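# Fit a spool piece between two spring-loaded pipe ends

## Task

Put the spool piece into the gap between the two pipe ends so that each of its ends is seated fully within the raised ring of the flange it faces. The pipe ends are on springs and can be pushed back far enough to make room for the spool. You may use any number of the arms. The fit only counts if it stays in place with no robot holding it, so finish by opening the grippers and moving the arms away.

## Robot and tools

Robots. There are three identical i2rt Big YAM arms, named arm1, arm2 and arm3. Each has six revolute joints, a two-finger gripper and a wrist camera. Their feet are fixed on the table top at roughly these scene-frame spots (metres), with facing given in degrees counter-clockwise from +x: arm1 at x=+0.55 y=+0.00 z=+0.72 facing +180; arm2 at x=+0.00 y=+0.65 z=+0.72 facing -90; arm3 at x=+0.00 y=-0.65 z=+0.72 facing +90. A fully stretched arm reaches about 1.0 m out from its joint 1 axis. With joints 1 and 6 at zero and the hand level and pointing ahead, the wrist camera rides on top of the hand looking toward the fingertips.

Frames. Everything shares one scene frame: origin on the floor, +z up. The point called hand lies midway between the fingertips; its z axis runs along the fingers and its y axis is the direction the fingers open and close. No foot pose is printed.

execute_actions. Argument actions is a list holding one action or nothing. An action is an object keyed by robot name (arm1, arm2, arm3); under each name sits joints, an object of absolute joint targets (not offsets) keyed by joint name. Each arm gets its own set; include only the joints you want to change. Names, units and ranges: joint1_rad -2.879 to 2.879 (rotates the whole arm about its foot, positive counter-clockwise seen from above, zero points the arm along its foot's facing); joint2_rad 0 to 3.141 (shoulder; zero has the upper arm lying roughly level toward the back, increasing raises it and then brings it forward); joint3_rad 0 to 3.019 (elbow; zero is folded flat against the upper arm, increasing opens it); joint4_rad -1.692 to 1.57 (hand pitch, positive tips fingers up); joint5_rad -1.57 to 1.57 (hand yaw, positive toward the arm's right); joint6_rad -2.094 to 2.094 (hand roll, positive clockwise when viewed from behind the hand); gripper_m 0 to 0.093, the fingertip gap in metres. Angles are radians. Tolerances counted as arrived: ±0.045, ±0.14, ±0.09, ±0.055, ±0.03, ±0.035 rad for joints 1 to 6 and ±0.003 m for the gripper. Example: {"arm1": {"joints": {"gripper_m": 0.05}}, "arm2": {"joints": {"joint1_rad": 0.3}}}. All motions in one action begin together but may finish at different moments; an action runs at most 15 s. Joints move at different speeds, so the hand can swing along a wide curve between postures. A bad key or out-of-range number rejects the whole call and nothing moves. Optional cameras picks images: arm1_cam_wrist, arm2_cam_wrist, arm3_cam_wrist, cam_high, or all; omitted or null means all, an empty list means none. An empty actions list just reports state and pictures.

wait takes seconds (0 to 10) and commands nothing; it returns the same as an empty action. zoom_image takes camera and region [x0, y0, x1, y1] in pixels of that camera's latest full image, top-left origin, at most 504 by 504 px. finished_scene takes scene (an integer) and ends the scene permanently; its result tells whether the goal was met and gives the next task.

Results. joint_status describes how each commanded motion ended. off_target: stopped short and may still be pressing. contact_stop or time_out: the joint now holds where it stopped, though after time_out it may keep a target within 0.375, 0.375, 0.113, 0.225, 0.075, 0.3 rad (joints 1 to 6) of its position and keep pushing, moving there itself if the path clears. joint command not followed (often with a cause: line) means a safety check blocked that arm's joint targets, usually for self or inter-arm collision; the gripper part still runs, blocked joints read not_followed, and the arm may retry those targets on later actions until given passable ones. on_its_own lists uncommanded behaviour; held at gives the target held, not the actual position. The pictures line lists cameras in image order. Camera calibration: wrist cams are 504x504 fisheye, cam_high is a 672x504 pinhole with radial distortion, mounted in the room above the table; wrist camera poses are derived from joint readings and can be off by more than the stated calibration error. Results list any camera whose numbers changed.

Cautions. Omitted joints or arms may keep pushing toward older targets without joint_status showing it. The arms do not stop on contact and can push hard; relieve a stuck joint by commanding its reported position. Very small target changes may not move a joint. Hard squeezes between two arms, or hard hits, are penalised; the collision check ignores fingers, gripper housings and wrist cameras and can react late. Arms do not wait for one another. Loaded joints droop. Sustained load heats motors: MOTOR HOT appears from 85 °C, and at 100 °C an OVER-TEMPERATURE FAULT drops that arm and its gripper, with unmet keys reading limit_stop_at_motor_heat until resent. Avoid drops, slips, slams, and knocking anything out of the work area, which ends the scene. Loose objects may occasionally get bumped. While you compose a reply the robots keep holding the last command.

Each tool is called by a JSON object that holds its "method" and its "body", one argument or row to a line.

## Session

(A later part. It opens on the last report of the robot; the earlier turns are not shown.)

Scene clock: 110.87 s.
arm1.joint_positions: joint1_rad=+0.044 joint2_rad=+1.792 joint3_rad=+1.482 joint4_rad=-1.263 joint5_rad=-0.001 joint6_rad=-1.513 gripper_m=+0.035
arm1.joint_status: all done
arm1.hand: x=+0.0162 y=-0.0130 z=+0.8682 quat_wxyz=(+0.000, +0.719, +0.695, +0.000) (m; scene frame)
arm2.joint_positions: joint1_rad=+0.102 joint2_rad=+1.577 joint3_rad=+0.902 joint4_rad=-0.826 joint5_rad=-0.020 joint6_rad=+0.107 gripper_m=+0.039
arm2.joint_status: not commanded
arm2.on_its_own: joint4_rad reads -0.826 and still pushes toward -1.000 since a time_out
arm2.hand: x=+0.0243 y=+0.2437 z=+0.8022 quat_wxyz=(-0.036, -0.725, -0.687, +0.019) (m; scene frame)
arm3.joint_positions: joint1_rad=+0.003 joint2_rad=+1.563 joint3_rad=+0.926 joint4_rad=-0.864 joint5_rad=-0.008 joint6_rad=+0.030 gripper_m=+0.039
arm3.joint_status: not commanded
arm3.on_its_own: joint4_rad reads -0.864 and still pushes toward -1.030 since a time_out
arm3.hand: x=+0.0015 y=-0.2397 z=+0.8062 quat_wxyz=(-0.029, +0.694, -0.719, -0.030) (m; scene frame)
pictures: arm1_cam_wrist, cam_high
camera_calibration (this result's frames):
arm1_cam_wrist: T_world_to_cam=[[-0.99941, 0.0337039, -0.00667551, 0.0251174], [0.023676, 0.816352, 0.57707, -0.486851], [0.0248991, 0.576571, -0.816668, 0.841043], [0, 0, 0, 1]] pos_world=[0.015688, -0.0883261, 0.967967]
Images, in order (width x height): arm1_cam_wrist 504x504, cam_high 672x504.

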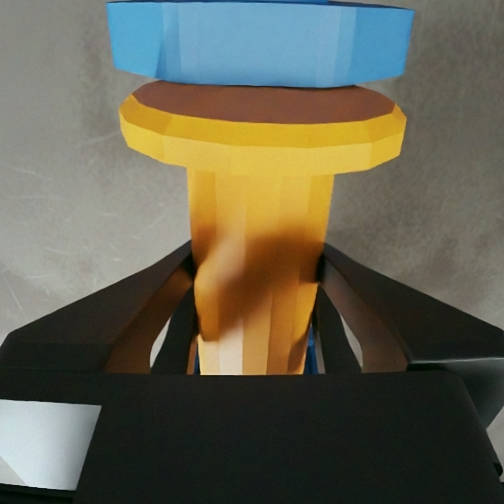

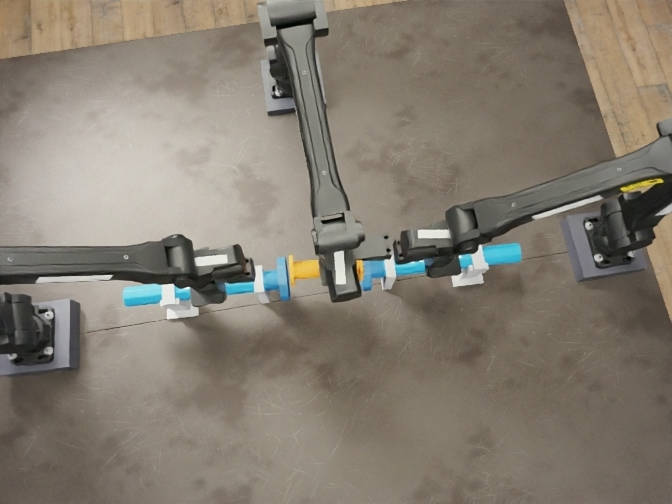

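{"method": "execute_actions", "body": {
  "actions": [
    {"arm1":{"joints":{"joint2_rad":1.82,"joint3_rad":1.42,"joint4_rad":-1.123}}}
  ],
  "cameras": ["arm1_cam_wrist","cam_high"]
}}

{"method": "zoom_image", "body": {
  "camera": "cam_high",
  "region": [220, 180, 440, 340]
}}

Scene clock: 121.50 s.
arm1.joint_positions: joint1_rad=+0.044 joint2_rad=+1.844 joint3_rad=+1.400 joint4_rad=-1.135 joint5_rad=+0.001 joint6_rad=-1.515 gripper_m=+0.035
arm1.joint_status: all done
arm1.hand: x=+0.0180 y=-0.0130 z=+0.8127 quat_wxyz=(+0.002, +0.718, +0.696, +0.002) (m; scene frame)
arm2.joint_positions: joint1_rad=+0.102 joint2_rad=+1.577 joint3_rad=+0.902 joint4_rad=-0.826 joint5_rad=-0.020 joint6_rad=+0.107 gripper_m=+0.039
arm2.joint_status: not commanded
arm2.on_its_own: joint4_rad reads -0.826 and still pushes toward -1.000 since a time_out
arm2.hand: x=+0.0243 y=+0.2437 z=+0.8022 quat_wxyz=(-0.036, -0.725, -0.687, +0.019) (m; scene frame)
arm3.joint_positions: joint1_rad=+0.003 joint2_rad=+1.563 joint3_rad=+0.926 joint4_rad=-0.864 joint5_rad=-0.008 joint6_rad=+0.030 gripper_m=+0.039
arm3.joint_status: not commanded
arm3.on_its_own: joint4_rad reads -0.864 and still pushes toward -1.030 since a time_out
arm3.hand: x=+0.0015 y=-0.2397 z=+0.8062 quat_wxyz=(-0.029, +0.694, -0.719, -0.030) (m; scene frame)
pictures: arm1_cam_wrist, cam_high
camera_calibration (this result's frames):
arm1_cam_wrist: T_world_to_cam=[[-0.99943, 0.0314219, -0.0123206, 0.0311106], [0.0185158, 0.815658, 0.578237, -0.455755], [0.0282187, 0.57768, -0.815776, 0.794922], [0, 0, 0, 1]] pos_world=[0.0170999, -0.0884479, 0.912396]
Images, in order (width x height): arm1_cam_wrist 504x504, cam_high 672x504.

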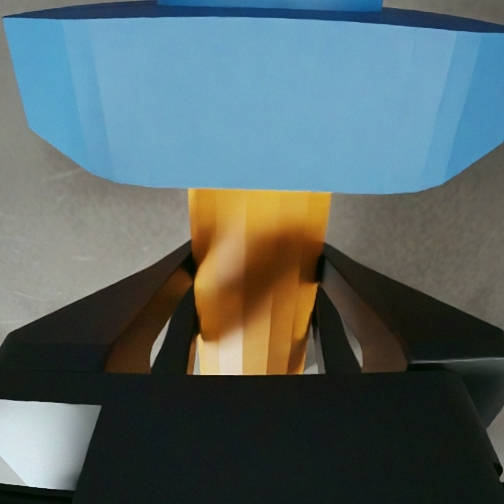

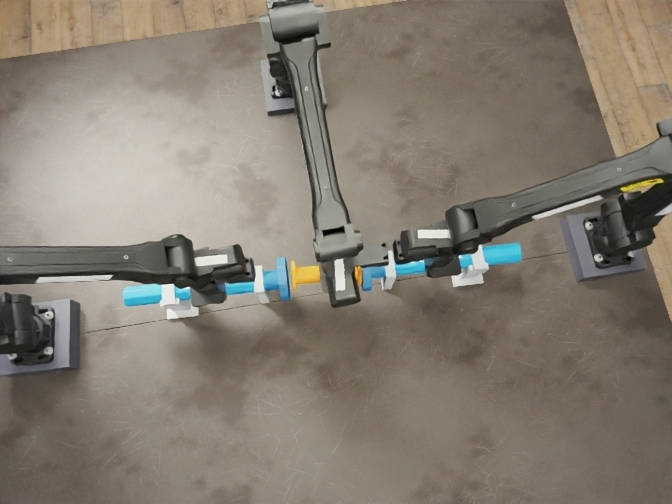

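Region (220, 180, 440, 340) of cam_high's 672x504 image, scaled by 2.291, with more detail than that image has; it fills the top 367 rows of this view, and the rest is white.

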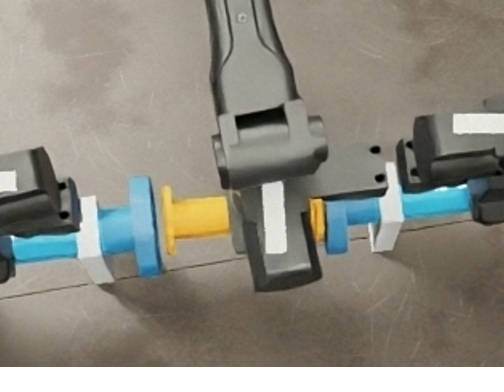

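{"method": "execute_actions", "body": {
  "actions": [
    {"arm1":{"joints":{"joint4_rad":-1.108}}}
  ],
  "cameras": []
}}

{"method": "execute_actions", "body": {
  "actions": [
    {"arm2":{"joints":{"joint2_rad":1.62,"joint3_rad":0.96,"joint4_rad":-0.86}},"arm3":{"joints":{"joint2_rad":1.605,"joint3_rad":0.98,"joint4_rad":-0.9}}}
  ],
  "cameras": ["arm1_cam_wrist","cam_high"]
}}

{"method": "zoom_image", "body": {
  "camera": "cam_high",
  "region": [220, 180, 440, 340]
}}

Scene clock: 128.60 s.
arm1.joint_positions: joint1_rad=+0.044 joint2_rad=+1.844 joint3_rad=+1.400 joint4_rad=-1.121 joint5_rad=+0.001 joint6_rad=-1.515 gripper_m=+0.035
arm1.joint_status: all done
arm1.hand: x=+0.0146 y=-0.0131 z=+0.8127 quat_wxyz=(-0.003, +0.718, +0.696, -0.003) (m; scene frame)
arm2.joint_positions: joint1_rad=+0.102 joint2_rad=+1.577 joint3_rad=+0.902 joint4_rad=-0.826 joint5_rad=-0.020 joint6_rad=+0.107 gripper_m=+0.039
arm2.joint_status: not commanded
arm2.on_its_own: joint4_rad reads -0.826 and still pushes toward -1.000 since a time_out
arm2.hand: x=+0.0243 y=+0.2437 z=+0.8022 quat_wxyz=(-0.036, -0.725, -0.687, +0.019) (m; scene frame)
arm3.joint_positions: joint1_rad=+0.003 joint2_rad=+1.563 joint3_rad=+0.926 joint4_rad=-0.864 joint5_rad=-0.008 joint6_rad=+0.030 gripper_m=+0.039
arm3.joint_status: not commanded
arm3.on_its_own: joint4_rad reads -0.864 and still pushes toward -1.030 since a time_out
arm3.hand: x=+0.0015 y=-0.2397 z=+0.8062 quat_wxyz=(-0.029, +0.694, -0.719, -0.030) (m; scene frame)
pictures: none
No camera images: the call's "cameras" was empty. Leave "cameras" out to get every camera's image.

Scene clock: 129.33 s.
arm1.joint_positions: joint1_rad=+0.037 joint2_rad=+1.841 joint3_rad=+1.400 joint4_rad=-1.121 joint5_rad=+0.003 joint6_rad=-1.517 gripper_m=+0.035
arm1.joint_status: not commanded
arm1.hand: x=+0.0143 y=-0.0087 z=+0.8143 quat_wxyz=(-0.005, +0.720, +0.694, -0.003) (m; scene frame)
arm2.joint_positions: joint1_rad=+0.102 joint2_rad=+1.613 joint3_rad=+0.942 joint4_rad=-0.831 joint5_rad=-0.014 joint6_rad=+0.107 gripper_m=+0.039
arm2.joint_status: all done
arm2.hand: x=+0.0240 y=+0.2294 z=+0.8008 quat_wxyz=(-0.034, -0.726, -0.687, +0.021) (m; scene frame)
arm3.joint_positions: joint1_rad=+0.003 joint2_rad=+1.596 joint3_rad=+0.962 joint4_rad=-0.871 joint5_rad=-0.005 joint6_rad=+0.022 gripper_m=+0.039
arm3.joint_status: all done
arm3.hand: x=+0.0020 y=-0.2274 z=+0.8047 quat_wxyz=(-0.029, +0.697, -0.716, -0.028) (m; scene frame)
pictures: arm1_cam_wrist, cam_high
camera_calibration (this result's frames):
arm1_cam_wrist: T_world_to_cam=[[-0.999325, 0.036403, 0.00495972, 0.0132227], [0.0325366, 0.814211, 0.579657, -0.461428], [0.017063, 0.579427, -0.814846, 0.793269], [0, 0, 0, 1]] pos_world=[0.0146915, -0.0844235, 0.913796]
Images, in order (width x height): arm1_cam_wrist 504x504, cam_high 672x504.

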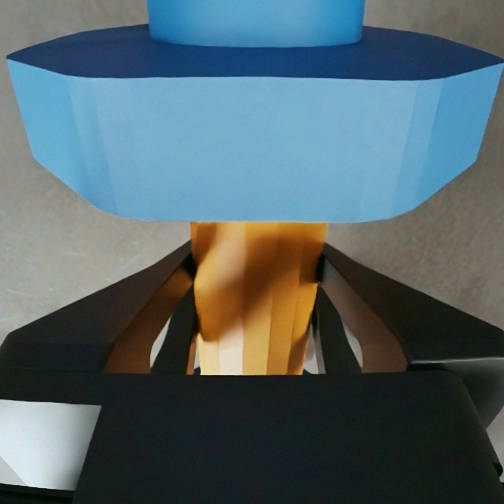

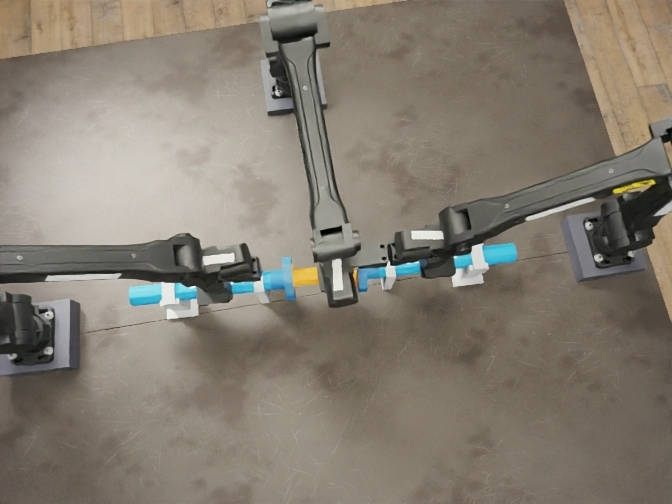

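Region (220, 180, 440, 340) of cam_high's 672x504 image, scaled by 2.291, with more detail than that image has; it fills the top 367 rows of this view, and the rest is white.

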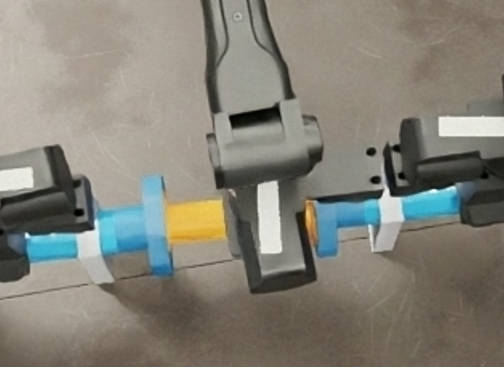

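Seated, seemingly. Release and retreat.

{"method": "execute_actions", "body": {
  "actions": [
    {"arm1":{"joints":{"gripper_m":0.09,"joint1_rad":0.037}},"arm2":{"joints":{"gripper_m":0.09}},"arm3":{"joints":{"gripper_m":0.09}}}
  ],
  "cameras": []
}}

{"method": "execute_actions", "body": {
  "actions": [
    {"arm1":{"joints":{"joint2_rad":1.75,"joint3_rad":1.64,"joint4_rad":-1.42}},"arm2":{"joints":{"joint2_rad":1.4,"joint3_rad":1.1,"joint4_rad":-1.27}},"arm3":{"joints":{"joint2_rad":1.4,"joint3_rad":1.1,"joint4_rad":-1.27}}}
  ],
  "cameras": []
}}

{"method": "execute_actions", "body": {
  "actions": [
    {"arm1":{"joints":{"joint2_rad":1.2,"joint3_rad":1.2,"joint4_rad":-1.1,"joint6_rad":0}}}
  ],
  "cameras": ["arm1_cam_wrist","cam_high"]
}}

{"method": "zoom_image", "body": {
  "camera": "cam_high",
  "region": [220, 180, 440, 340]
}}

Scene clock: 135.23 s.
arm1.joint_positions: joint1_rad=+0.037 joint2_rad=+1.841 joint3_rad=+1.400 joint4_rad=-1.121 joint5_rad=+0.003 joint6_rad=-1.517 gripper_m=+0.090
arm1.joint_status: all done
arm1.hand: x=+0.0142 y=-0.0088 z=+0.8145 quat_wxyz=(-0.005, +0.720, +0.694, -0.004) (m; scene frame)
arm2.joint_positions: joint1_rad=+0.096 joint2_rad=+1.613 joint3_rad=+0.942 joint4_rad=-0.851 joint5_rad=-0.004 joint6_rad=+0.107 gripper_m=+0.090
arm2.joint_status: all done
arm2.hand: x=+0.0197 y=+0.2340 z=+0.8004 quat_wxyz=(-0.023, -0.728, -0.685, +0.018) (m; scene frame)
arm3.joint_positions: joint1_rad=+0.003 joint2_rad=+1.596 joint3_rad=+0.962 joint4_rad=-0.893 joint5_rad=-0.003 joint6_rad=+0.010 gripper_m=+0.090
arm3.joint_status: all done
arm3.hand: x=+0.0023 y=-0.2327 z=+0.8043 quat_wxyz=(-0.022, +0.701, -0.713, -0.019) (m; scene frame)
pictures: none
No camera images: the call's "cameras" was empty. Leave "cameras" out to get every camera's image.

Scene clock: 136.40 s.
arm1.joint_positions: joint1_rad=+0.037 joint2_rad=+1.742 joint3_rad=+1.610 joint4_rad=-1.407 joint5_rad=+0.002 joint6_rad=-1.517 gripper_m=+0.090
arm1.joint_status: all done
arm1.hand: x=+0.0110 y=-0.0088 z=+0.9416 quat_wxyz=(-0.012, +0.719, +0.694, -0.012) (m; scene frame)
arm2.joint_positions: joint1_rad=+0.096 joint2_rad=+1.384 joint3_rad=+1.081 joint4_rad=-1.261 joint5_rad=-0.004 joint6_rad=+0.107 gripper_m=+0.090
arm2.joint_status: all done
arm2.hand: x=+0.0184 y=+0.2677 z=+0.9325 quat_wxyz=(-0.007, -0.728, -0.685, +0.005) (m; scene frame)
arm3.joint_positions: joint1_rad=+0.003 joint2_rad=+1.387 joint3_rad=+1.081 joint4_rad=-1.262 joint5_rad=-0.003 joint6_rad=+0.010 gripper_m=+0.090
arm3.joint_status: all done
arm3.hand: x=+0.0013 y=-0.2681 z=+0.9225 quat_wxyz=(-0.007, +0.701, -0.713, -0.004) (m; scene frame)
pictures: none
No camera images: the call's "cameras" was empty. Leave "cameras" out to get every camera's image.

Scene clock: 138.53 s.
arm1.joint_positions: joint1_rad=+0.037 joint2_rad=+1.198 joint3_rad=+1.192 joint4_rad=-1.118 joint5_rad=+0.002 joint6_rad=-0.014 gripper_m=+0.090
arm1.joint_status: all done
arm1.hand: x=+0.1154 y=-0.0069 z=+1.0296 quat_wxyz=(+0.000, +0.975, +0.015, -0.223) (m; scene frame)
arm2.joint_positions: joint1_rad=+0.096 joint2_rad=+1.384 joint3_rad=+1.081 joint4_rad=-1.261 joint5_rad=-0.004 joint6_rad=+0.107 gripper_m=+0.090
arm2.joint_status: not commanded
arm2.hand: x=+0.0184 y=+0.2677 z=+0.9325 quat_wxyz=(-0.007, -0.728, -0.685, +0.005) (m; scene frame)
arm3.joint_positions: joint1_rad=+0.003 joint2_rad=+1.387 joint3_rad=+1.081 joint4_rad=-1.262 joint5_rad=-0.003 joint6_rad=+0.010 gripper_m=+0.090
arm3.joint_status: not commanded
arm3.hand: x=+0.0013 y=-0.2681 z=+0.9225 quat_wxyz=(-0.007, +0.701, -0.713, -0.004) (m; scene frame)
pictures: arm1_cam_wrist, cam_high
camera_calibration (this result's frames):
arm1_cam_wrist: T_world_to_cam=[[-0.0314257, 0.999505, 0.00146795, 0.0116656], [0.98564, 0.0307459, 0.166038, -0.280557], [0.16591, 0.00666471, -0.986118, 1.12117], [0, 0, 0, 1]] pos_world=[0.0908817, -0.0105061, 1.15217]
Images, in order (width x height): arm1_cam_wrist 504x504, cam_high 672x504.

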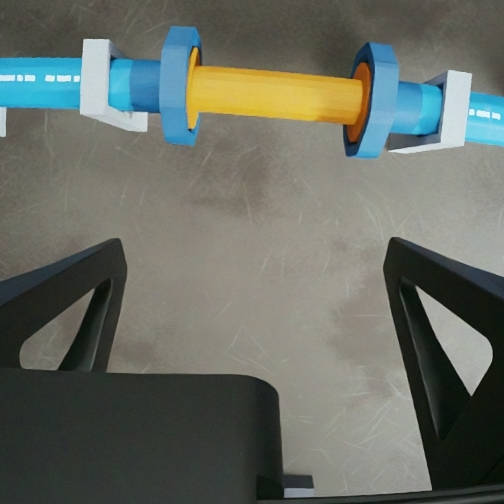

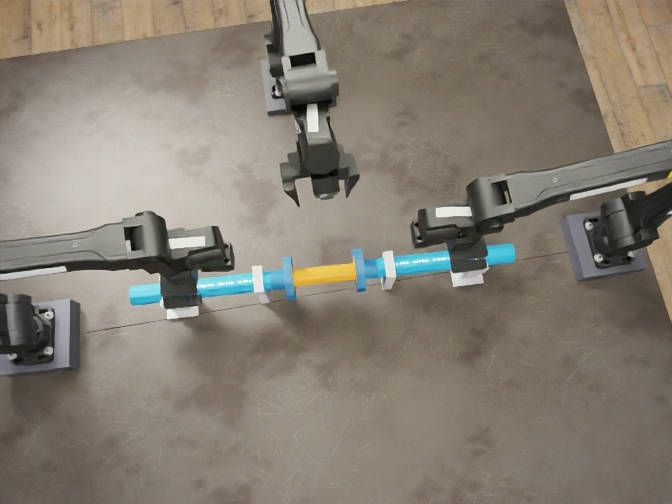

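Region (220, 180, 440, 340) of cam_high's 672x504 image, scaled by 2.291, with more detail than that image has; it fills the top 367 rows of this view, and the rest is white.

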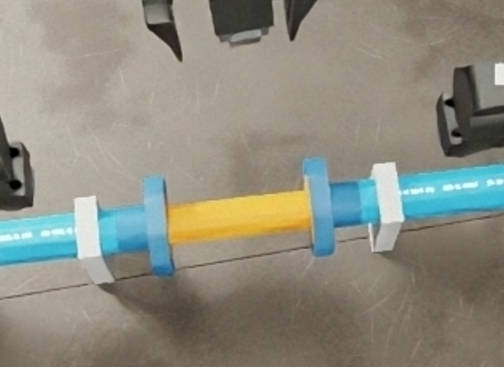

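{"method": "finished_scene", "body": {
  "scene": 1
}}

The scene is finished: the task was done.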